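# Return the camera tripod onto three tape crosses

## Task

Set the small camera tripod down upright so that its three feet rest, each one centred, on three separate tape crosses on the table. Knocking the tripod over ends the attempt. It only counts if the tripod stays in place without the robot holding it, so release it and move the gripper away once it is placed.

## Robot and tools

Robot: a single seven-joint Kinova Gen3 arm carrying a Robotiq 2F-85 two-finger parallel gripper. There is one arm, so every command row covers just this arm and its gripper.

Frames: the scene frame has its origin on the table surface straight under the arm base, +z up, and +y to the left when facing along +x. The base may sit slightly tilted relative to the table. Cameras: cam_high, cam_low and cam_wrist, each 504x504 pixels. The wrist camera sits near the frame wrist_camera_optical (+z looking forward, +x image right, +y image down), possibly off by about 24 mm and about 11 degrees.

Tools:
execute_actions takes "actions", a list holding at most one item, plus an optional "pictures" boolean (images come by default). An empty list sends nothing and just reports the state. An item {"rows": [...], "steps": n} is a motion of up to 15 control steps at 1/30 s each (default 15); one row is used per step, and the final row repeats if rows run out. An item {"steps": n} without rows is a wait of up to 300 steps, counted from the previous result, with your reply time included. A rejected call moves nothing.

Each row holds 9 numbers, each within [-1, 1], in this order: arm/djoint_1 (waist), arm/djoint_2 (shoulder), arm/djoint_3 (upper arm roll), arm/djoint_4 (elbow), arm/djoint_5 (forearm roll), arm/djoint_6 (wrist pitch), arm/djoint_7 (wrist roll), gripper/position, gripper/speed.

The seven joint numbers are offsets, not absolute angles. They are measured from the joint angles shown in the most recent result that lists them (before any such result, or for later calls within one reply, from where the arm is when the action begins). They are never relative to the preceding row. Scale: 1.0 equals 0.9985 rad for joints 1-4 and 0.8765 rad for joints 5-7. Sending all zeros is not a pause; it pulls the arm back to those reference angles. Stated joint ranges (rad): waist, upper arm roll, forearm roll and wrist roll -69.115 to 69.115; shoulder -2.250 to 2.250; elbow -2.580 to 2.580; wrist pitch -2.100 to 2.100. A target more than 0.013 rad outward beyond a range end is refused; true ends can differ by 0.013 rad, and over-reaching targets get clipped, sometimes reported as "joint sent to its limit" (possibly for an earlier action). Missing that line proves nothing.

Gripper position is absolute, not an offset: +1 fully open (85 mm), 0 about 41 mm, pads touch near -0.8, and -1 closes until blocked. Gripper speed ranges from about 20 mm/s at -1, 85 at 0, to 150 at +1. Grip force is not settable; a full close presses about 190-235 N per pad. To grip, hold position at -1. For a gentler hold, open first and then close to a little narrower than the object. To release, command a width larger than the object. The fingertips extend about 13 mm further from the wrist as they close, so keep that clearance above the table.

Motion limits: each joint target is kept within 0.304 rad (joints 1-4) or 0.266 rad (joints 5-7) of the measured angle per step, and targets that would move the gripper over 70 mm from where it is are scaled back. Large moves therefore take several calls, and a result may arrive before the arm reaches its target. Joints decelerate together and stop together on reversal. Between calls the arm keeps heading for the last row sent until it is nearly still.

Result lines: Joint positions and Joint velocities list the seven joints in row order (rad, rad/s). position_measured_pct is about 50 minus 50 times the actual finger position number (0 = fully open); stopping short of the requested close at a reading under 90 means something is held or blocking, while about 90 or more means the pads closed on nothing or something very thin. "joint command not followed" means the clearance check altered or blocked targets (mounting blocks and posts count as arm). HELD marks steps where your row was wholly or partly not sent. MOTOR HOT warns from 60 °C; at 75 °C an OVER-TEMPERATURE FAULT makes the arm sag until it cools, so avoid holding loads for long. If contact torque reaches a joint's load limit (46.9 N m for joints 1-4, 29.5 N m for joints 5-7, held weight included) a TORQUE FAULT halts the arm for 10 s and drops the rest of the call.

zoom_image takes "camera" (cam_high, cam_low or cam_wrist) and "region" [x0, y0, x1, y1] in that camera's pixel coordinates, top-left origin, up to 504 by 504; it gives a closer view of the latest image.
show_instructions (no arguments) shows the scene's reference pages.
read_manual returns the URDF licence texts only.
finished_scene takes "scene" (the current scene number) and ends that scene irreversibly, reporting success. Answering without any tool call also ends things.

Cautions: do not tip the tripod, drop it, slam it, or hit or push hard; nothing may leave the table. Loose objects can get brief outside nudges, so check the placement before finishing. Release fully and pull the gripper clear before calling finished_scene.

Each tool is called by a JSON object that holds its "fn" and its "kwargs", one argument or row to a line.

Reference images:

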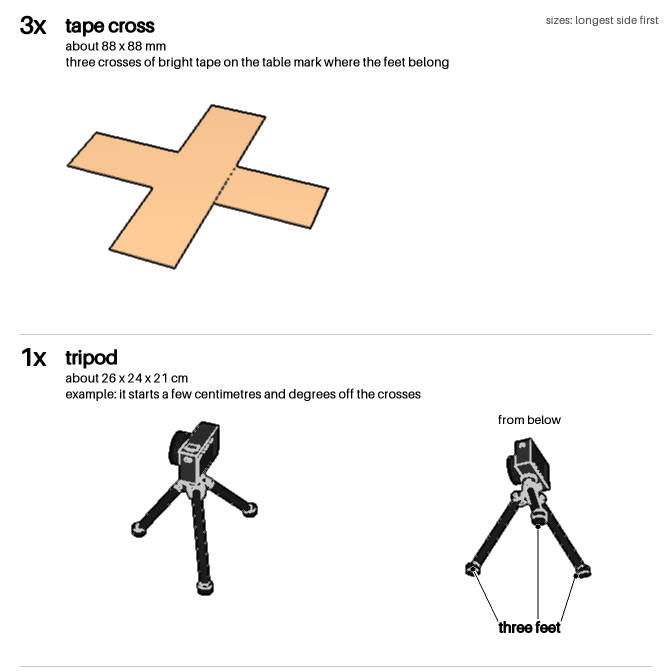

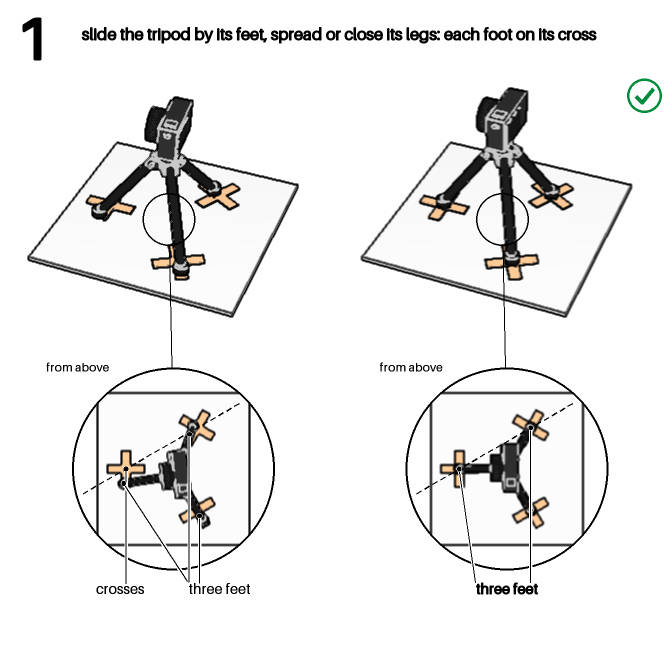

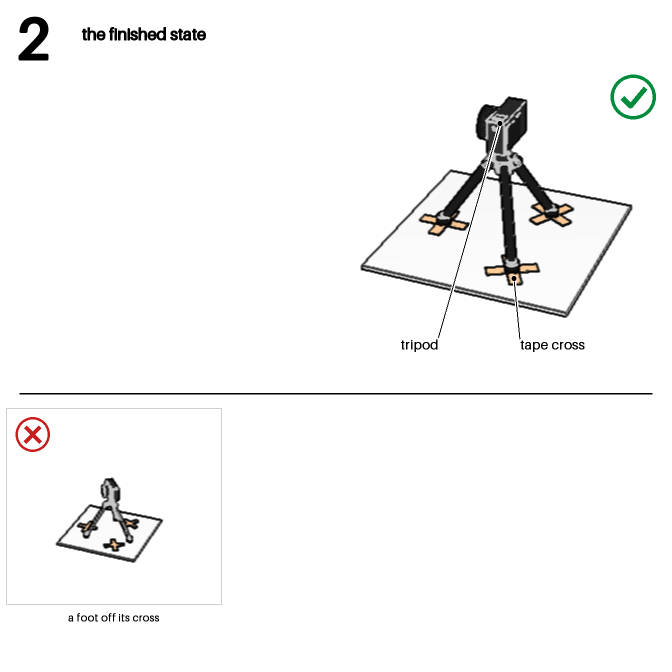

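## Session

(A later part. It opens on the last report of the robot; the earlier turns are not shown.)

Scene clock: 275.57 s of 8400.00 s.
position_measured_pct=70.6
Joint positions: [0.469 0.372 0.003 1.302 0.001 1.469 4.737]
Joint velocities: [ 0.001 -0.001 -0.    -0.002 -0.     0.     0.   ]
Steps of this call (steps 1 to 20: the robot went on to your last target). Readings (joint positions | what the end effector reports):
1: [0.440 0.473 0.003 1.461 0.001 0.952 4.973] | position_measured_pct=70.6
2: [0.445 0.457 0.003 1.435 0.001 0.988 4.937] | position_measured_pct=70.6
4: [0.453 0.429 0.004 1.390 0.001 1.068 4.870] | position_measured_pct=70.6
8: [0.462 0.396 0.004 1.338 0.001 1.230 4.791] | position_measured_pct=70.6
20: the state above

{"fn": "execute_actions", "kwargs": {
  "actions": [
    {"rows": [[-0.2894, -0.001, -0.002, 0, -0.001, 0, -0.0285, 1, 0.5]], "steps": 15}
  ],
  "pictures": false
}}

{"fn": "execute_actions", "kwargs": {
  "actions": [
    {"steps": 15}
  ]
}}

Scene clock: 278.70 s of 8400.00 s.
position_measured_pct=20.2
Joint positions: [ 0.189  0.372 -0.001  1.302 -0.001  1.469  4.712]
Joint velocities: [-0.056 -0.001 -0.006  0.001 -0.002  0.002 -0.009]
Steps of this call (steps 1 to 15: the robot went on to your last target; steps 16 to 79: nothing new was sent; steps 80 to 94: all 15 steps of this action). Readings (joint positions | what the end effector reports):
80: [0.468 0.372 0.004 1.302 0.001 1.469 4.737] | position_measured_pct=70.6
81: [0.462 0.372 0.005 1.302 0.002 1.469 4.736] | position_measured_pct=69.8
83: [0.433 0.372 0.006 1.302 0.002 1.469 4.734] | position_measured_pct=64.7
87: [0.321 0.372 0.004 1.302 0.001 1.469 4.725] | position_measured_pct=48.8
94: the state above

Scene clock: 279.20 s of 8400.00 s.
position_measured_pct=0.0
Joint positions: [0.18  0.371 0.001 1.302 0.    1.469 4.712]
Joint velocities: [-0.001 -0.     0.    -0.     0.     0.001  0.001]
Steps of this call (steps 1 to 15: the robot went on to your last target). Readings (joint positions | what the end effector reports):
1: [0.187 0.372 -0.001 1.302 -0.001 1.469 4.712] | position_measured_pct=15.9
2: [0.186 0.372 0.000 1.302 -0.000 1.469 4.712] | position_measured_pct=11.9
4: [0.183 0.372 0.001 1.302 0.000 1.469 4.712] | position_measured_pct=4.4
8: [0.181 0.371 0.001 1.302 0.000 1.469 4.712] | position_measured_pct=0.4
15: the state above
The arm was judged still, so your last target was given up. Only a new action makes it travel on or press farther. Fingers that are still opening or closing keep moving.

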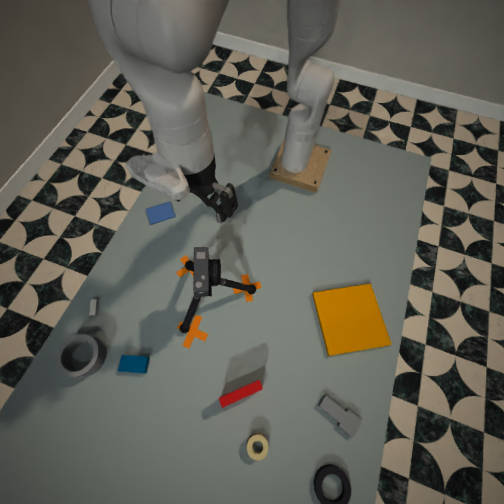

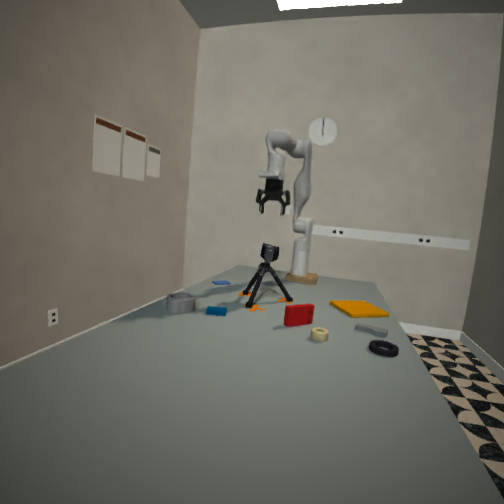

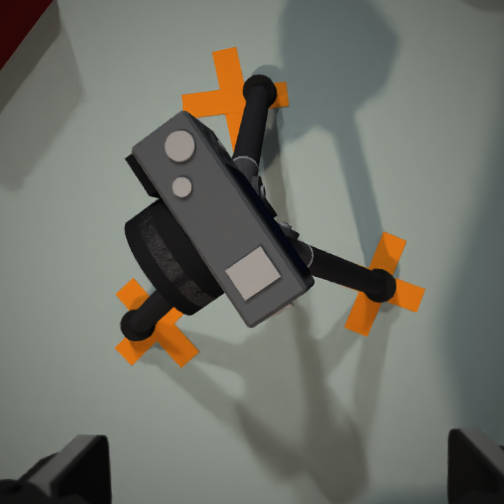

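{"fn": "execute_actions", "kwargs": {
  "actions": [
    {"rows": [[-0.0327, 0.5446, 0, -0.7215, 0, 0.201, -0.0373, 1, 0.5]], "steps": 15}
  ],
  "pictures": false
}}

{"fn": "execute_actions", "kwargs": {
  "actions": [
    {"steps": 15}
  ],
  "pictures": false
}}

{"fn": "execute_actions", "kwargs": {
  "actions": [
    {"rows": [[0, 0.0886, 0, 0.3649, 0, -0.5167, 0, 1, 0.5]], "steps": 15}
  ],
  "pictures": false
}}

{"fn": "execute_actions", "kwargs": {
  "actions": [
    {"steps": 15}
  ]
}}

Scene clock: 332.37 s of 8400.00 s.
position_measured_pct=0.0
Joint positions: [0.152 0.767 0.001 0.888 0.    1.618 4.684]
Joint velocities: [-0.029  0.812 -0.001 -1.257  0.     0.148 -0.029]
Steps of this call (steps 1 to 90: nothing new was sent; then 49.67 s passed at rest; steps 91 to 105: all 15 steps of this action). Readings (joint positions | what the end effector reports):
91: [0.180 0.372 0.001 1.302 0.000 1.469 4.712] | position_measured_pct=0.0
92: [0.179 0.378 0.002 1.296 0.000 1.472 4.711] | position_measured_pct=0.0
94: [0.176 0.407 0.002 1.270 0.000 1.487 4.708] | position_measured_pct=0.0
98: [0.165 0.528 0.002 1.151 0.000 1.550 4.697] | position_measured_pct=0.0
105: the state above

Scene clock: 332.87 s of 8400.00 s.
position_measured_pct=0.0
Joint positions: [0.147 0.913 0.001 0.582 0.    1.645 4.679]
Joint velocities: [-0.     0.018 -0.    -0.005 -0.    -0.    -0.001]
Steps of this call (steps 1 to 15: the robot went on to your last target). Readings (joint positions | what the end effector reports):
1: [0.152 0.793 0.001 0.845 0.000 1.623 4.683] | position_measured_pct=0.0
2: [0.151 0.816 0.001 0.801 0.000 1.627 4.682] | position_measured_pct=0.0
4: [0.149 0.854 0.001 0.717 0.000 1.634 4.681] | position_measured_pct=0.0
8: [0.148 0.900 0.001 0.608 0.000 1.642 4.679] | position_measured_pct=0.0
15: the state above

Scene clock: 333.37 s of 8400.00 s.
position_measured_pct=0.0
Joint positions: [0.147 0.994 0.001 0.91  0.    1.254 4.679]
Joint velocities: [ 0.001  0.15  -0.001  0.587  0.    -1.     0.001]
Steps of this call (steps 1 to 15: all 15 steps of this action). Readings (joint positions | what the end effector reports):
1: [0.147 0.914 0.001 0.583 0.000 1.645 4.679] | position_measured_pct=0.0
2: [0.147 0.915 0.001 0.587 0.000 1.641 4.679] | position_measured_pct=0.0
4: [0.147 0.922 0.001 0.612 0.000 1.619 4.679] | position_measured_pct=0.0
8: [0.147 0.949 0.001 0.722 0.000 1.521 4.679] | position_measured_pct=0.0
15: the state above

Scene clock: 333.87 s of 8400.00 s.
position_measured_pct=0.0
Joint positions: [0.147 1.002 0.001 0.947 0.    1.192 4.679]
Joint velocities: [ 0.001 -0.     0.    -0.    -0.     0.    -0.   ]
Steps of this call (steps 1 to 15: the robot went on to your last target). Readings (joint positions | what the end effector reports):
1: [0.147 0.998 0.001 0.927 0.000 1.225 4.679] | position_measured_pct=0.0
2: [0.147 1.002 0.001 0.938 0.000 1.206 4.679] | position_measured_pct=0.0
4: [0.147 1.004 0.001 0.946 0.000 1.193 4.679] | position_measured_pct=0.0
8: [0.147 1.002 0.001 0.947 0.000 1.192 4.679] | position_measured_pct=0.0
15: the state above

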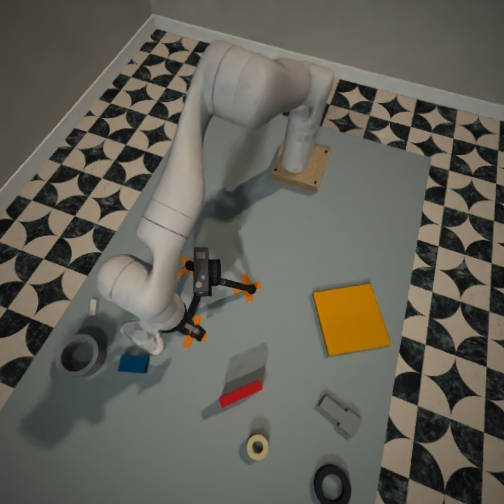

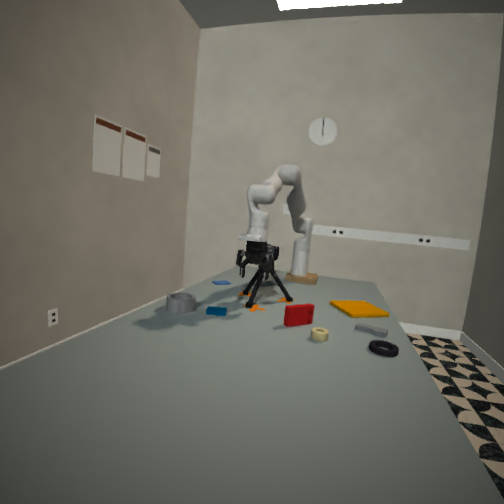

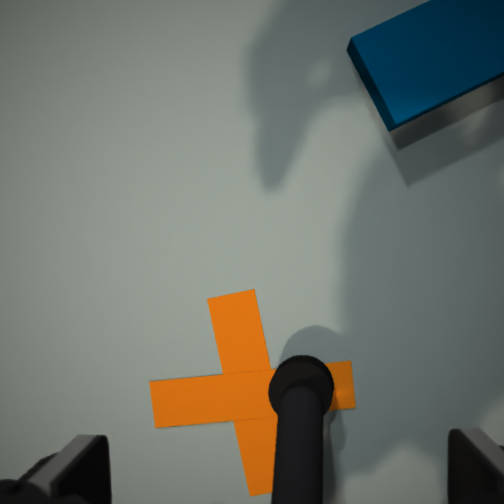

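{"fn": "execute_actions", "kwargs": {
  "actions": [
    {"rows": [[0.0134, 0.1143, 0, 0.0522, 0, -0.1889, 0.0153, 0.09, 0.5]], "steps": 15}
  ],
  "pictures": false
}}

{"fn": "execute_actions", "kwargs": {
  "actions": [
    {"steps": 15}
  ]
}}

Scene clock: 344.07 s of 8400.00 s.
position_measured_pct=44.4
Joint positions: [0.16  1.116 0.001 0.999 0.    1.027 4.692]
Joint velocities: [ 0.001  0.005 -0.    -0.002  0.     0.001  0.   ]
Steps of this call (steps 1 to 15: the robot went on to your last target; steps 16 to 90: nothing new was sent; then 6.70 s passed at rest; steps 91 to 105: all 15 steps of this action). Readings (joint positions | what the end effector reports):
91: [0.147 1.003 0.001 0.947 0.000 1.191 4.679] | position_measured_pct=0.0
92: [0.148 1.007 0.001 0.948 0.000 1.185 4.680] | position_measured_pct=0.8
94: [0.151 1.033 0.001 0.958 0.000 1.148 4.682] | position_measured_pct=6.0
98: [0.159 1.105 0.002 0.995 0.000 1.042 4.691] | position_measured_pct=21.8
105: the state above

Scene clock: 344.57 s of 8400.00 s.
position_measured_pct=45.6
Joint positions: [0.161 1.116 0.001 0.999 0.    1.027 4.692]
Joint velocities: [-0.     0.     0.     0.     0.    -0.002  0.001]
Steps of this call (steps 1 to 15: the robot went on to your last target). Readings (joint positions | what the end effector reports):
1: [0.160 1.116 0.001 0.999 0.000 1.027 4.692] | position_measured_pct=44.8
2: [0.160 1.116 0.001 0.999 0.000 1.027 4.692] | position_measured_pct=45.2
4: [0.160 1.116 0.001 0.999 0.000 1.027 4.692] | position_measured_pct=45.2
8: [0.161 1.116 0.001 0.999 0.000 1.027 4.692] | position_measured_pct=45.6
15: the state above
The arm was judged still, so your last target was given up. Only a new action makes it travel on or press farther. Fingers that are still opening or closing keep moving.

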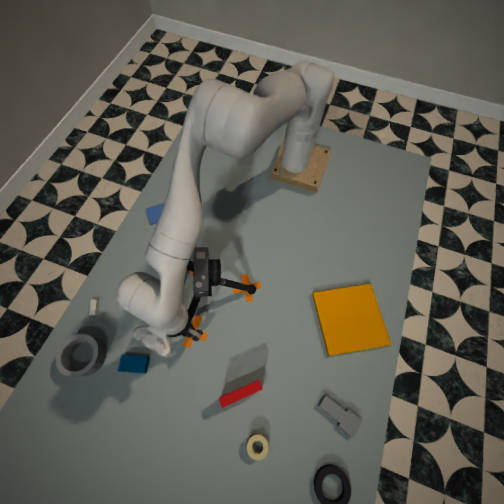

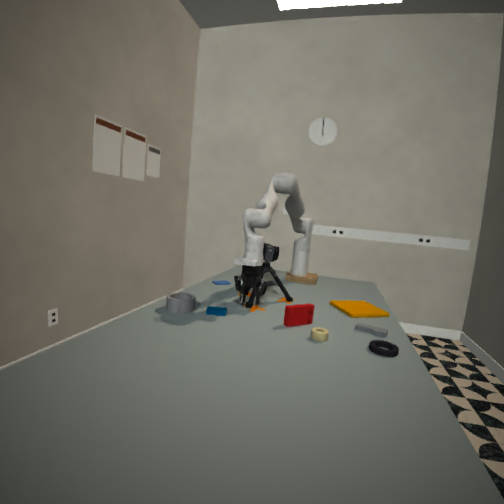

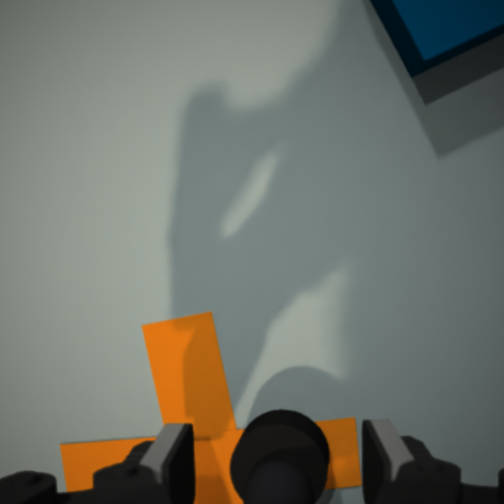

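{"fn": "execute_actions", "kwargs": {
  "actions": [
    {"rows": [[0, 0.0059, 0, 0.0007, 0, -0.0075, 0, 0.09, 0.0],[0, 0.0059, 0, 0.0007, 0, -0.0075, 0, 0.09, 0.0],[0, 0.0059, 0, 0.0007, 0, -0.0075, 0, 0.09, 0.0],[0, 0.0059, 0, 0.0007, 0, -0.0075, 0, 0.09, 0.0],[0, 0.0059, 0, 0.0007, 0, -0.0075, 0, 0.09, 0.0],[0, 0.0059, 0, 0.0007, 0, -0.0075, 0, -0.29, -0.5]], "steps": 15}
  ],
  "pictures": false
}}

{"fn": "execute_actions", "kwargs": {
  "actions": [
    {"steps": 15}
  ]
}}

Scene clock: 354.53 s of 8400.00 s.
position_measured_pct=58.7
Joint positions: [0.161 1.122 0.001 1.    0.    1.02  4.692]
Joint velocities: [-0.     0.    -0.     0.     0.    -0.001  0.001]
Steps of this call (steps 1 to 90: nothing new was sent; then 6.47 s passed at rest; steps 91 to 105: all 15 steps of this action). Readings (joint positions | what the end effector reports):
91: [0.161 1.117 0.001 0.999 0.000 1.026 4.692] | position_measured_pct=45.6
92: [0.161 1.120 0.001 0.999 0.000 1.023 4.692] | position_measured_pct=45.6
94: [0.161 1.122 0.001 1.000 0.000 1.020 4.692] | position_measured_pct=45.6
98: [0.161 1.122 0.001 1.000 0.000 1.020 4.692] | position_measured_pct=46.8
105: the state above

Scene clock: 355.03 s of 8400.00 s.
position_measured_pct=64.3
Joint positions: [0.161 1.122 0.002 1.    0.    1.02  4.692]
Joint velocities: [-0. -0. -0.  0.  0.  0.  0.]
Steps of this call (steps 1 to 15: the robot went on to your last target). Readings (joint positions | what the end effector reports):
1: [0.161 1.122 0.001 1.000 0.000 1.020 4.692] | position_measured_pct=60.7
2: [0.161 1.122 0.001 1.000 0.000 1.020 4.692] | position_measured_pct=62.3
4: [0.161 1.122 0.002 1.000 0.000 1.020 4.692] | position_measured_pct=63.9
8: [0.161 1.122 0.002 1.000 0.000 1.020 4.692] | position_measured_pct=64.3
15: the state above
The arm was judged still, so your last target was given up. Only a new action makes it travel on or press farther. Fingers that are still opening or closing keep moving.

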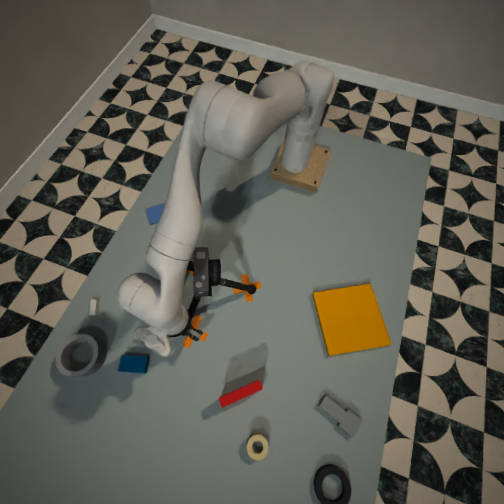

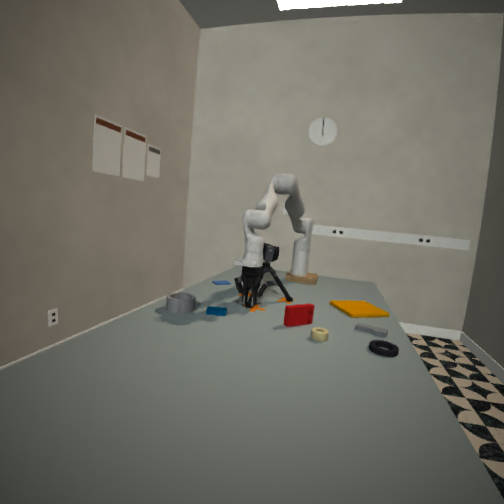

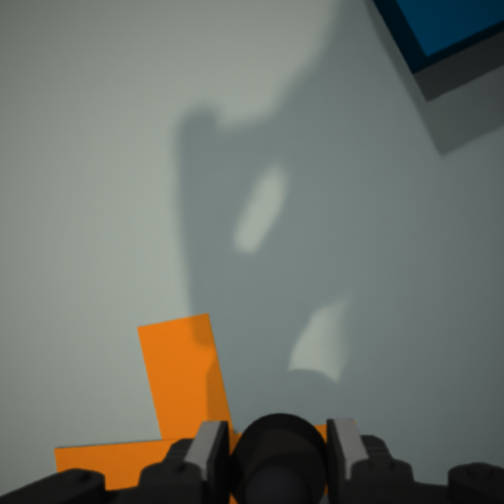

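{"fn": "execute_actions", "kwargs": {
  "actions": [
    {"rows": [[0, 0, 0, 0, 0, 0, 0, -0.34, -0.5]], "steps": 8}
  ],
  "pictures": false
}}

{"fn": "execute_actions", "kwargs": {
  "actions": [
    {"rows": [[-0.0024,-0.0012,0,0.0028,0,-0.0019,-0.0028,-0.34,-0.5],[-0.0049,-0.0023,0,0.0056,0,-0.0038,-0.0055,-0.34,-0.5],[-0.0073,-0.0035,0,0.0085,0,-0.0057,-0.0083,-0.34,-0.5],[-0.0097,-0.0047,0,0.0113,0,-0.0075,-0.0111,-0.34,-0.5],[-0.0121,-0.0058,0,0.0141,0,-0.0094,-0.0139,-0.34,-0.5],[-0.0146,-0.007,0,0.0169,0,-0.0113,-0.0166,-0.34,-0.5],[-0.017,-0.0082,0,0.0197,0,-0.0132,-0.0194,-0.34,-0.5],[-0.0194,-0.0093,0,0.0226,0,-0.0151,-0.0222,-0.34,-0.5],[-0.0219,-0.0105,0,0.0254,0,-0.017,-0.0249,-0.34,-0.5],[-0.0243,-0.0116,0,0.0282,0,-0.0189,-0.0277,-0.34,-0.5],[-0.0267,-0.0128,0,0.031,0,-0.0207,-0.0305,-0.34,-0.5],[-0.0291,-0.014,0,0.0338,0,-0.0226,-0.0333,-0.34,-0.5],[-0.0316,-0.0151,0,0.0367,0,-0.0245,-0.036,-0.34,-0.5],[-0.034,-0.0163,0,0.0395,0,-0.0264,-0.0388,-0.34,-0.5]], "steps": 15}
  ],
  "pictures": false
}}

{"fn": "execute_actions", "kwargs": {
  "actions": [
    {"steps": 12}
  ]
}}

Scene clock: 363.90 s of 8400.00 s.
position_measured_pct=66.3
Joint positions: [0.161 1.122 0.002 1.    0.    1.02  4.692]
Joint velocities: [-0.001 -0.     0.    -0.001 -0.     0.    -0.001]
Steps of this call (steps 1 to 90: nothing new was sent; then 5.60 s passed at rest; steps 91 to 98: all 8 steps of this action). Readings (joint positions | what the end effector reports):
91: [0.161 1.122 0.002 1.000 0.000 1.020 4.692] | position_measured_pct=64.3
92: [0.161 1.122 0.002 1.000 0.000 1.020 4.692] | position_measured_pct=64.3
94: [0.161 1.122 0.002 1.000 0.000 1.020 4.692] | position_measured_pct=65.9
98: the state above

Scene clock: 364.40 s of 8400.00 s.
position_measured_pct=66.3
Joint positions: [0.131 1.106 0.004 1.037 0.003 0.997 4.661]
Joint velocities: [-0.033 -0.015 -0.012  0.046 -0.006 -0.023 -0.046]
Steps of this call (steps 1 to 15: all 15 steps of this action). Readings (joint positions | what the end effector reports):
1: [0.160 1.121 0.002 1.000 0.001 1.020 4.692] | position_measured_pct=66.3
2: [0.159 1.120 0.002 1.002 0.001 1.018 4.691] | position_measured_pct=66.3
4: [0.155 1.118 0.003 1.007 0.001 1.015 4.686] | position_measured_pct=66.3
8: [0.146 1.114 0.003 1.017 0.002 1.008 4.677] | position_measured_pct=66.3
15: the state above

Scene clock: 364.80 s of 8400.00 s.
position_measured_pct=66.3
Joint positions: [0.129 1.106 0.004 1.038 0.003 0.996 4.659]
Joint velocities: [-0.    -0.    -0.    -0.    -0.    -0.001 -0.   ]
Steps of this call (steps 1 to 12: the robot went on to your last target). Readings (joint positions | what the end effector reports):
1: [0.130 1.106 0.003 1.038 0.002 0.997 4.660] | position_measured_pct=66.3
2: [0.130 1.106 0.003 1.038 0.003 0.996 4.659] | position_measured_pct=66.3
4: [0.130 1.106 0.004 1.038 0.003 0.996 4.659] | position_measured_pct=66.3
8: [0.129 1.106 0.004 1.038 0.003 0.996 4.659] | position_measured_pct=66.3
12: the state above

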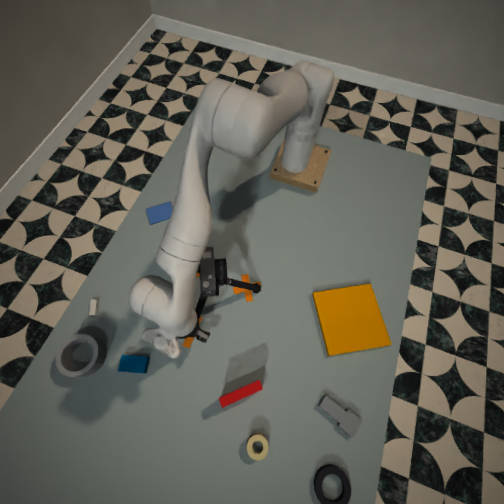

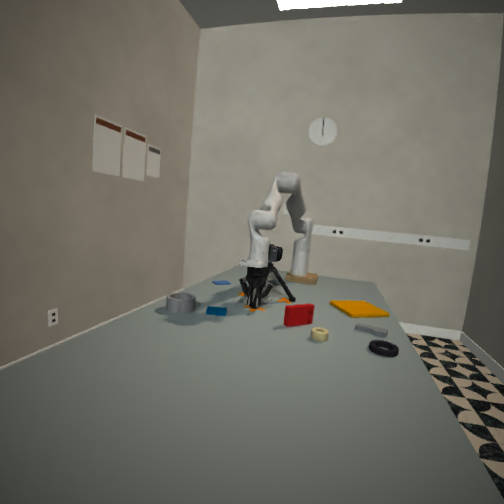

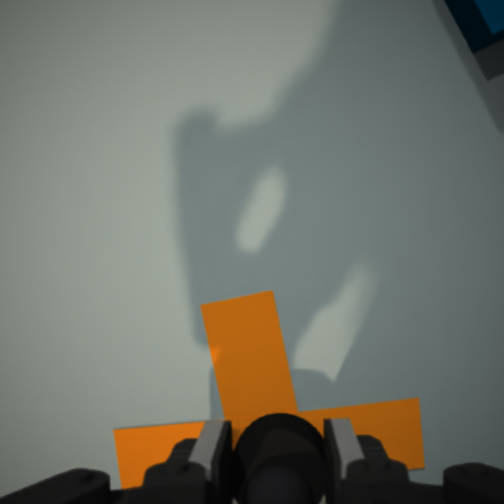

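{"fn": "zoom_image", "kwargs": {
  "camera": "cam_high",
  "region": [120, 200, 300, 380]
}}

{"fn": "zoom_image", "kwargs": {
  "camera": "cam_low",
  "region": [180, 220, 340, 340]
}}

Region (120, 200, 300, 380) of cam_high's 504x504 image, scaled by 2.800, with more detail than that image has.

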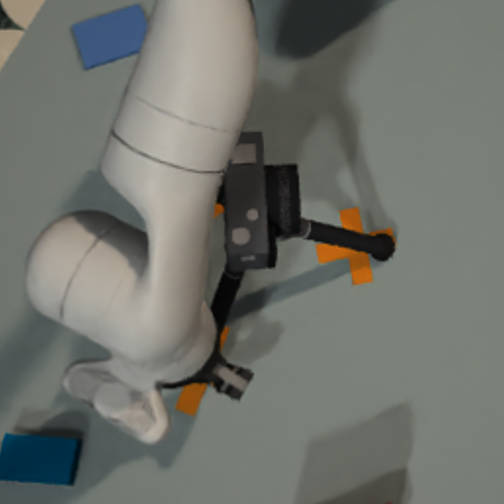

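Region (180, 220, 340, 340) of cam_low's 504x504 image, scaled by 3.150, with more detail than that image has; it fills the top 378 rows of this view, and the rest is white.

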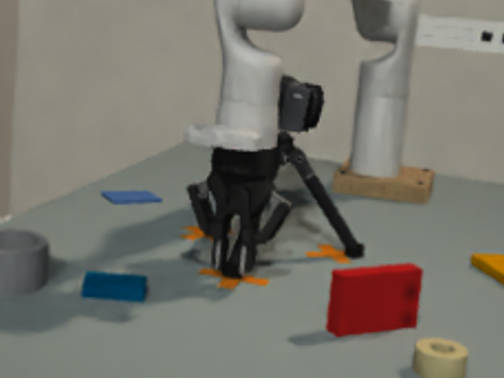

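{"fn": "execute_actions", "kwargs": {
  "actions": [
    {"rows": [[-0.0006,0,-0.003,0,-0.0034,0,0.0081,-0.34,-0.5],[-0.0013,0,-0.003,0,-0.0034,0,0.0161,-0.34,-0.5],[-0.0019,0,-0.003,0,-0.0034,0,0.0242,-0.34,-0.5],[-0.0025,0,-0.003,0,-0.0034,0,0.0322,-0.34,-0.5],[-0.0031,0,-0.003,0,-0.0034,0,0.0403,-0.34,-0.5],[-0.0038,0,-0.003,0,-0.0034,0,0.0483,-0.34,-0.5],[-0.0044,0,-0.003,0,-0.0034,0,0.0564,-0.34,-0.5],[-0.005,0,-0.003,0,-0.0034,0,0.0644,-0.34,-0.5],[-0.0056,0,-0.003,0,-0.0034,0,0.0725,-0.34,-0.5],[-0.0063,0,-0.003,0,-0.0034,0,0.0805,-0.34,-0.5],[-0.0069,0,-0.003,0,-0.0034,0,0.0886,-0.34,-0.5],[-0.0075,0,-0.003,0,-0.0034,0,0.0966,-0.34,-0.5]], "steps": 15}
  ],
  "pictures": false
}}

{"fn": "execute_actions", "kwargs": {
  "actions": [
    {"steps": 10}
  ]
}}

{"fn": "zoom_image", "kwargs": {
  "camera": "cam_high",
  "region": [120, 200, 300, 380]
}}

Scene clock: 384.70 s of 8400.00 s.
position_measured_pct=66.3
Joint positions: [ 0.123  1.106  0.001  1.038 -0.     0.995  4.743]
Joint velocities: [-0.005  0.    -0.001  0.     0.     0.001  0.009]
Steps of this call (steps 1 to 15: the robot went on to your last target; steps 16 to 90: nothing new was sent; then 16.40 s passed at rest; steps 91 to 105: all 15 steps of this action). Readings (joint positions | what the end effector reports):
91: [0.130 1.106 0.004 1.038 0.003 0.996 4.660] | position_measured_pct=66.3
92: [0.130 1.106 0.003 1.038 0.002 0.996 4.665] | position_measured_pct=66.3
94: [0.130 1.106 0.003 1.038 0.002 0.996 4.678] | position_measured_pct=66.3
98: [0.128 1.106 0.003 1.038 0.001 0.995 4.705] | position_measured_pct=66.3
105: the state above

Scene clock: 385.03 s of 8400.00 s.
position_measured_pct=66.3
Joint positions: [ 0.123  1.106  0.002  1.038 -0.     0.995  4.743]
Joint velocities: [ 0.    -0.    -0.001 -0.     0.    -0.    -0.001]
Steps of this call (steps 1 to 10: the robot went on to your last target). Readings (joint positions | what the end effector reports):
1: [0.123 1.106 0.001 1.038 -0.000 0.995 4.743] | position_measured_pct=66.3
2: [0.123 1.106 0.001 1.038 -0.000 0.995 4.743] | position_measured_pct=66.3
4: [0.123 1.106 0.002 1.038 -0.000 0.995 4.743] | position_measured_pct=66.3
8: [0.123 1.106 0.002 1.038 -0.000 0.995 4.743] | position_measured_pct=66.3
10: the state above

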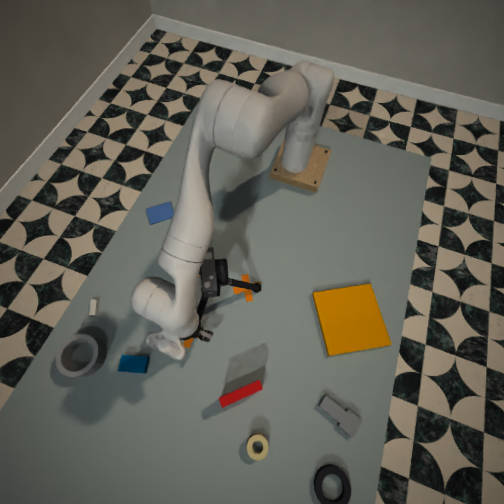

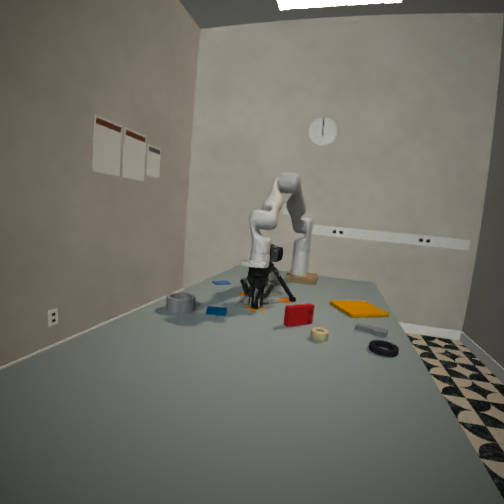

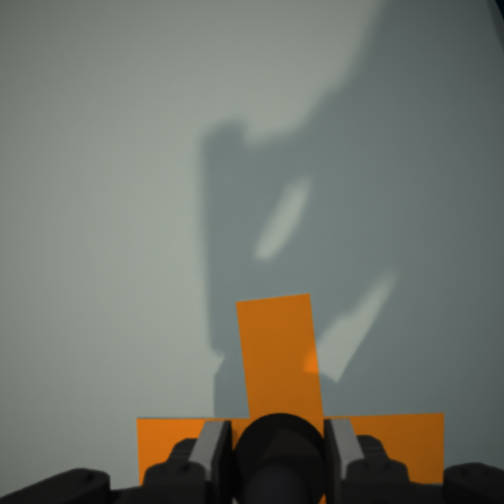

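Region (120, 200, 300, 380) of cam_high's 504x504 image, scaled by 2.800, with more detail than that image has.

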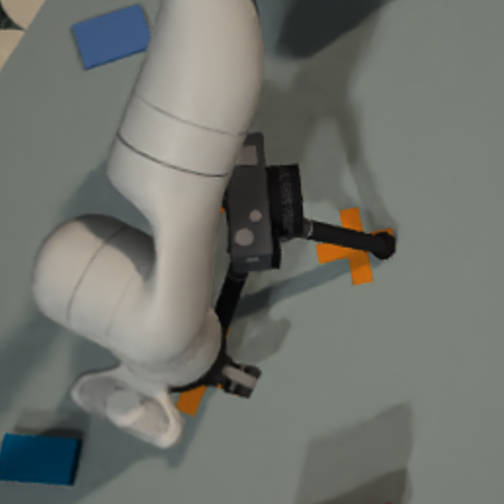

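{"fn": "execute_actions", "kwargs": {
  "actions": [
    {"rows": [[0, 0, 0, 0, 0, 0, 0, 0.2, 0.3]], "steps": 10}
  ],
  "pictures": false
}}

{"fn": "execute_actions", "kwargs": {
  "actions": [
    {"rows": [[0, -0.1913, 0, -0.4567, 0, 0.7416, 0, 1, 0.3]], "steps": 15}
  ],
  "pictures": false
}}

{"fn": "execute_actions", "kwargs": {
  "actions": [
    {"steps": 15}
  ],
  "pictures": false
}}

{"fn": "execute_actions", "kwargs": {
  "actions": [
    {"rows": [[0.057, -0.5446, 0, 0.7215, 0, -0.201, -0.0354, 1, 0.3]], "steps": 15}
  ],
  "pictures": false
}}

{"fn": "execute_actions", "kwargs": {
  "actions": [
    {"steps": 20}
  ]
}}

Scene clock: 393.03 s of 8400.00 s.
position_measured_pct=42.1
Joint positions: [ 0.123  1.106  0.002  1.038 -0.     0.995  4.743]
Joint velocities: [-0.    -0.    -0.    -0.     0.    -0.001 -0.   ]
Steps of this call (steps 1 to 15: the robot went on to your last target; steps 16 to 90: nothing new was sent; then 4.67 s passed at rest; steps 91 to 100: all 10 steps of this action). Readings (joint positions | what the end effector reports):
91: [0.123 1.106 0.002 1.038 -0.000 0.995 4.743] | position_measured_pct=66.3
92: [0.124 1.106 0.001 1.037 -0.001 0.995 4.743] | position_measured_pct=65.9
94: [0.123 1.106 0.002 1.037 -0.000 0.995 4.743] | position_measured_pct=60.7
98: [0.123 1.106 0.002 1.038 -0.000 0.995 4.743] | position_measured_pct=46.8
100: the state above

Scene clock: 393.53 s of 8400.00 s.
position_measured_pct=0.8
Joint positions: [ 0.123  0.968  0.001  0.728 -0.     1.292  4.743]
Joint velocities: [-0.    -0.294  0.001 -0.825 -0.     1.146 -0.   ]
Steps of this call (steps 1 to 15: all 15 steps of this action). Readings (joint positions | what the end effector reports):
1: [0.123 1.105 0.002 1.037 -0.000 0.996 4.743] | position_measured_pct=40.9
2: [0.123 1.103 0.001 1.033 -0.000 1.000 4.743] | position_measured_pct=40.1
4: [0.123 1.087 0.001 1.009 -0.000 1.022 4.743] | position_measured_pct=34.9
8: [0.123 1.038 0.001 0.915 -0.000 1.103 4.743] | position_measured_pct=20.6
15: the state above

Scene clock: 394.03 s of 8400.00 s.
position_measured_pct=0.0
Joint positions: [ 0.123  0.914  0.002  0.582 -0.     1.645  4.743]
Joint velocities: [-0.001  0.004 -0.    -0.001 -0.    -0.     0.   ]
Steps of this call (steps 1 to 15: the robot went on to your last target). Readings (joint positions | what the end effector reports):
1: [0.123 0.959 0.001 0.702 -0.000 1.331 4.743] | position_measured_pct=0.4
2: [0.123 0.950 0.002 0.679 -0.000 1.371 4.743] | position_measured_pct=0.4
4: [0.123 0.936 0.002 0.644 -0.000 1.453 4.743] | position_measured_pct=0.0
8: [0.123 0.919 0.002 0.594 -0.000 1.607 4.743] | position_measured_pct=0.0
15: the state above

Scene clock: 394.53 s of 8400.00 s.
position_measured_pct=0.0
Joint positions: [ 0.169  0.524  0.002  0.986 -0.     1.501  4.718]
Joint velocities: [ 0.056 -0.804  0.001  1.197  0.    -0.169 -0.03 ]
Steps of this call (steps 1 to 15: all 15 steps of this action). Readings (joint positions | what the end effector reports):
1: [0.123 0.913 0.002 0.583 -0.000 1.645 4.743] | position_measured_pct=0.0
2: [0.124 0.908 0.001 0.588 -0.000 1.642 4.743] | position_measured_pct=0.0
4: [0.129 0.881 0.001 0.616 -0.001 1.627 4.740] | position_measured_pct=0.0
8: [0.149 0.761 0.001 0.732 -0.000 1.566 4.730] | position_measured_pct=0.0
15: the state above

Scene clock: 395.20 s of 8400.00 s.
position_measured_pct=0.0
Joint positions: [ 0.18   0.371  0.002  1.302 -0.     1.469  4.712]
Joint velocities: [-0.    -0.004  0.     0.    -0.    -0.002 -0.   ]
Steps of this call (steps 1 to 20: the robot went on to your last target). Readings (joint positions | what the end effector reports):
1: [0.171 0.499 0.002 1.026 -0.000 1.495 4.717] | position_measured_pct=0.0
2: [0.173 0.477 0.002 1.067 -0.000 1.491 4.716] | position_measured_pct=0.0
4: [0.175 0.441 0.002 1.146 -0.000 1.483 4.715] | position_measured_pct=0.0
8: [0.179 0.390 0.002 1.266 -0.000 1.473 4.713] | position_measured_pct=0.0
20: the state above

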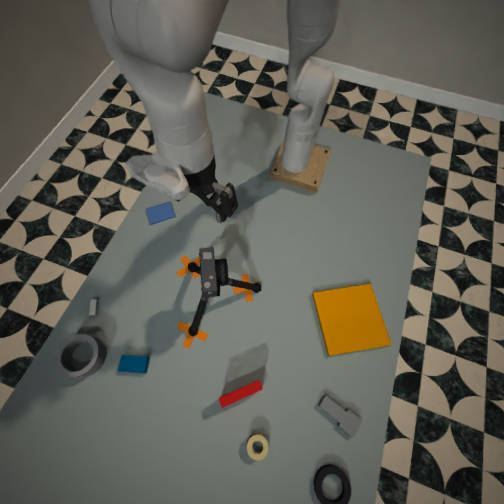

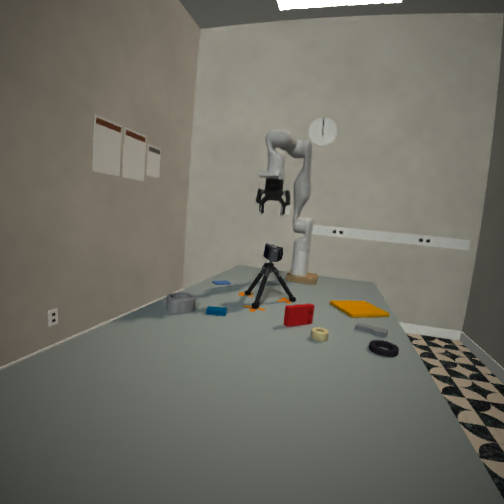

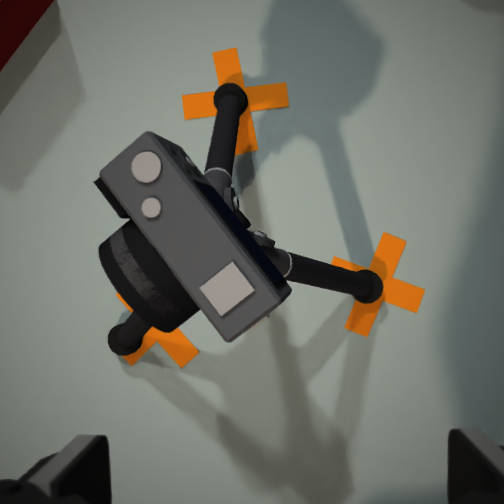

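{"fn": "execute_actions", "kwargs": {
  "actions": [
    {"rows": [[-0.3594, 0, 0, 0, 0, 0, -1.0, -0.5, 0.5]], "steps": 15}
  ],
  "pictures": false
}}

{"fn": "execute_actions", "kwargs": {
  "actions": [
    {"steps": 15}
  ],
  "pictures": false
}}

{"fn": "execute_actions", "kwargs": {
  "actions": [
    {"rows": [[0, 0.224, 0, 0.4887, 0, -0.8124, -0.652, -0.5, 0.5]], "steps": 15}
  ],
  "pictures": false
}}

{"fn": "execute_actions", "kwargs": {
  "actions": [
    {"steps": 20}
  ]
}}

Scene clock: 440.07 s of 8400.00 s.
position_measured_pct=50.4
Joint positions: [-0.123  0.371  0.     1.302 -0.001  1.469  4.315]
Joint velocities: [-0.342 -0.001  0.005  0.     0.003  0.    -1.217]
From where the robot then was, a joint's target lay farther than a number of 1.0 reaches, so one or more steps of this call were cut to that.
Steps of this call (steps 1 to 15: the robot went on to your last target; steps 16 to 90: nothing new was sent; then 41.37 s passed at rest; steps 91 to 105: all 15 steps of this action). Readings (joint positions | what the end effector reports):
91: [0.179 0.371 0.002 1.302 -0.000 1.469 4.712] | position_measured_pct=0.0
92: [0.173 0.371 0.003 1.302 0.001 1.469 4.708] | position_measured_pct=0.8
94: [0.144 0.370 0.004 1.302 0.001 1.469 4.686] | position_measured_pct=6.0
98: [0.032 0.371 0.003 1.302 0.000 1.469 4.588] | position_measured_pct=21.8
105: the state above

Scene clock: 440.57 s of 8400.00 s.
position_measured_pct=75.0
Joint positions: [-0.178  0.371  0.001  1.302 -0.     1.469  3.836]
Joint velocities: [-0.005 -0.     0.003 -0.     0.001  0.001 -0.004]
Steps of this call (steps 1 to 15: the robot went on to your last target). Readings (joint positions | what the end effector reports):
1: [-0.133 0.371 0.001 1.302 -0.001 1.469 4.275] | position_measured_pct=54.8
2: [-0.142 0.371 0.001 1.302 -0.001 1.469 4.234] | position_measured_pct=58.7
4: [-0.154 0.371 0.001 1.302 -0.000 1.469 4.153] | position_measured_pct=67.1
8: [-0.169 0.371 0.001 1.302 -0.000 1.469 3.990] | position_measured_pct=74.2
15: the state above

Scene clock: 441.07 s of 8400.00 s.
position_measured_pct=75.0
Joint positions: [-0.178  0.542  0.001  1.643 -0.     1.147  3.515]
Joint velocities: [ 0.001  0.322 -0.001  0.886 -0.    -1.184 -1.194]
Steps of this call (steps 1 to 15: all 15 steps of this action). Readings (joint positions | what the end effector reports):
1: [-0.178 0.372 0.002 1.303 -0.000 1.468 3.835] | position_measured_pct=75.0
2: [-0.178 0.375 0.002 1.307 -0.000 1.465 3.832] | position_measured_pct=75.0
4: [-0.178 0.395 0.002 1.332 -0.000 1.442 3.810] | position_measured_pct=75.0
8: [-0.178 0.459 0.001 1.433 -0.000 1.353 3.721] | position_measured_pct=75.0
15: the state above

Scene clock: 441.73 s of 8400.00 s.
position_measured_pct=75.0
Joint positions: [-0.178  0.595  0.001  1.79  -0.     0.757  3.264]
Joint velocities: [ 0.001  0.001  0.     0.001 -0.    -0.002 -0.   ]
Steps of this call (steps 1 to 20: the robot went on to your last target). Readings (joint positions | what the end effector reports):
1: [-0.178 0.552 0.001 1.671 -0.000 1.107 3.475] | position_measured_pct=75.0
2: [-0.178 0.560 0.001 1.694 -0.000 1.066 3.437] | position_measured_pct=75.0
4: [-0.178 0.572 0.001 1.729 -0.000 0.985 3.375] | position_measured_pct=75.0
8: [-0.178 0.588 0.001 1.773 -0.000 0.824 3.295] | position_measured_pct=75.0
20: the state above

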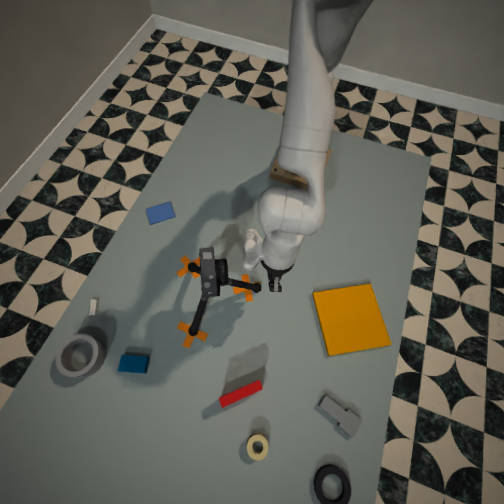

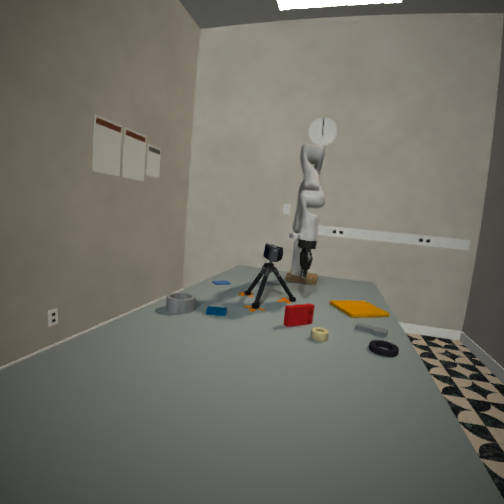

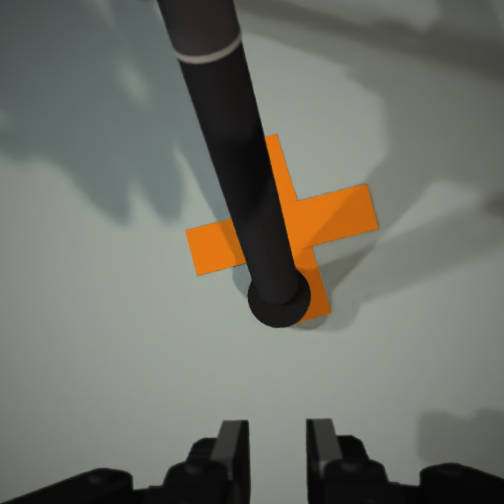

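{"fn": "execute_actions", "kwargs": {
  "actions": [
    {"rows": [[0.0128, 0.1781, 0, 0.0489, 0, -0.259, 0.0151, -0.5, 0.5]], "steps": 15}
  ],
  "pictures": false
}}

{"fn": "execute_actions", "kwargs": {
  "actions": [
    {"steps": 12}
  ]
}}

Scene clock: 454.63 s of 8400.00 s.
position_measured_pct=75.0
Joint positions: [-0.165  0.77   0.001  1.839 -0.     0.53   3.278]
Joint velocities: [ 0.003  0.027 -0.    -0.     0.    -0.002  0.   ]
Steps of this call (steps 1 to 15: the robot went on to your last target; steps 16 to 90: nothing new was sent; then 9.40 s passed at rest; steps 91 to 105: all 15 steps of this action). Readings (joint positions | what the end effector reports):
91: [-0.178 0.596 0.001 1.790 -0.000 0.756 3.264] | position_measured_pct=75.0
92: [-0.177 0.601 0.001 1.791 -0.000 0.750 3.265] | position_measured_pct=75.0
94: [-0.175 0.629 0.001 1.798 -0.000 0.718 3.267] | position_measured_pct=75.0
98: [-0.168 0.729 0.001 1.826 -0.000 0.589 3.274] | position_measured_pct=75.0
105: the state above

Scene clock: 455.03 s of 8400.00 s.
position_measured_pct=75.0
Joint positions: [-0.165  0.772  0.001  1.839 -0.     0.53   3.278]
Joint velocities: [-0.     0.001 -0.    -0.    -0.     0.     0.   ]
Steps of this call (steps 1 to 12: the robot went on to your last target). Readings (joint positions | what the end effector reports):
1: [-0.165 0.770 0.001 1.839 -0.000 0.530 3.278] | position_measured_pct=75.0
2: [-0.165 0.771 0.001 1.839 -0.000 0.530 3.278] | position_measured_pct=75.0
4: [-0.165 0.772 0.001 1.839 -0.000 0.530 3.278] | position_measured_pct=75.0
8: [-0.165 0.772 0.001 1.839 -0.000 0.530 3.278] | position_measured_pct=75.0
12: the state above

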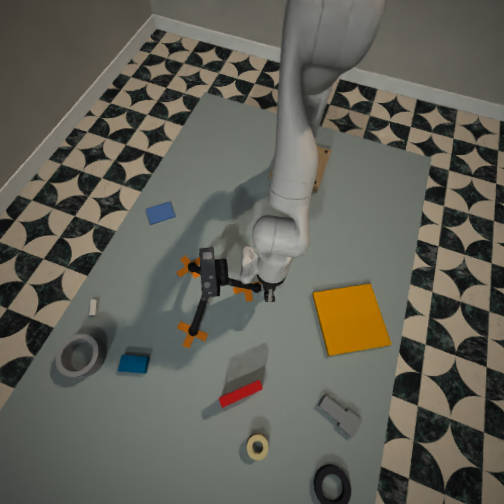

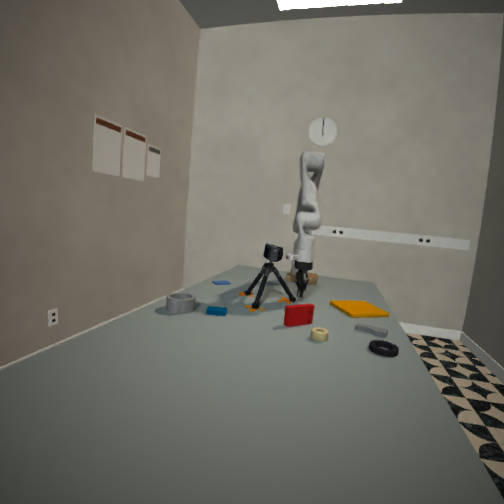

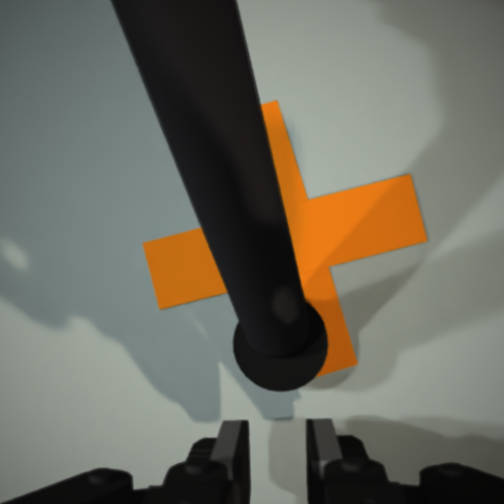

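{"fn": "execute_actions", "kwargs": {
  "actions": []
}}

Scene clock: 468.13 s of 8400.00 s.
position_measured_pct=75.0
Joint positions: [-0.165  0.772  0.001  1.839 -0.     0.53   3.278]
Joint velocities: [ 0. -0. -0.  0.  0. -0. -0.]
Steps of this call (steps 1 to 15: the robot went on to your last target; steps 16 to 90: nothing new was sent; then 10.10 s passed at rest). Readings (joint positions | what the end effector reports):
1: [-0.165 0.772 0.001 1.839 -0.000 0.530 3.278] | position_measured_pct=75.0
2: [-0.165 0.772 0.001 1.839 -0.000 0.530 3.278] | position_measured_pct=75.0
4: [-0.165 0.772 0.001 1.839 -0.000 0.530 3.278] | position_measured_pct=75.0
8: [-0.165 0.772 0.001 1.839 -0.000 0.530 3.278] | position_measured_pct=75.0
90: the state above
The arm was judged still, so your last target was given up. Only a new action makes it travel on or press farther. Fingers that are still opening or closing keep moving.

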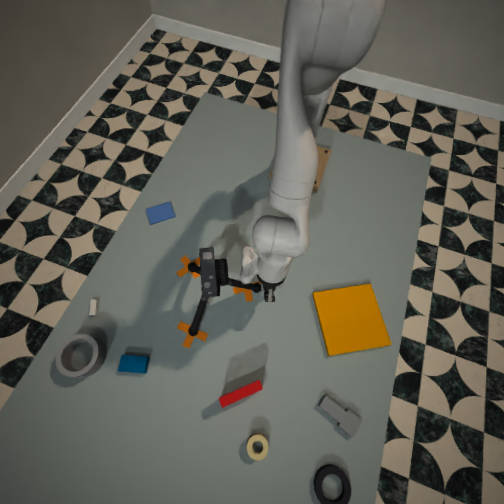

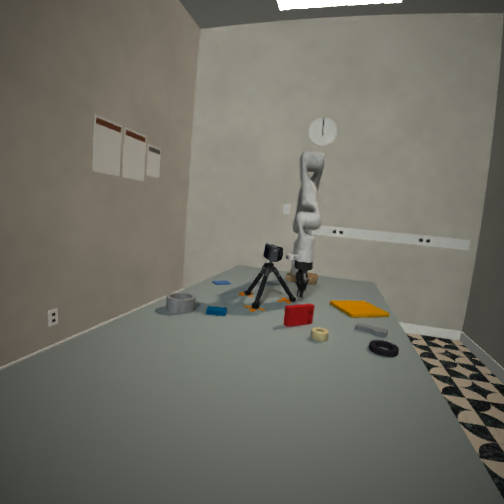

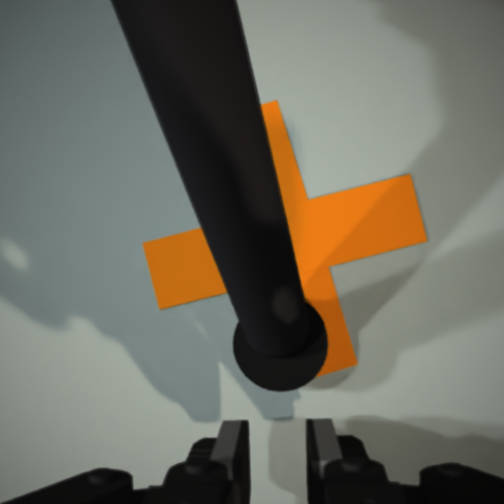

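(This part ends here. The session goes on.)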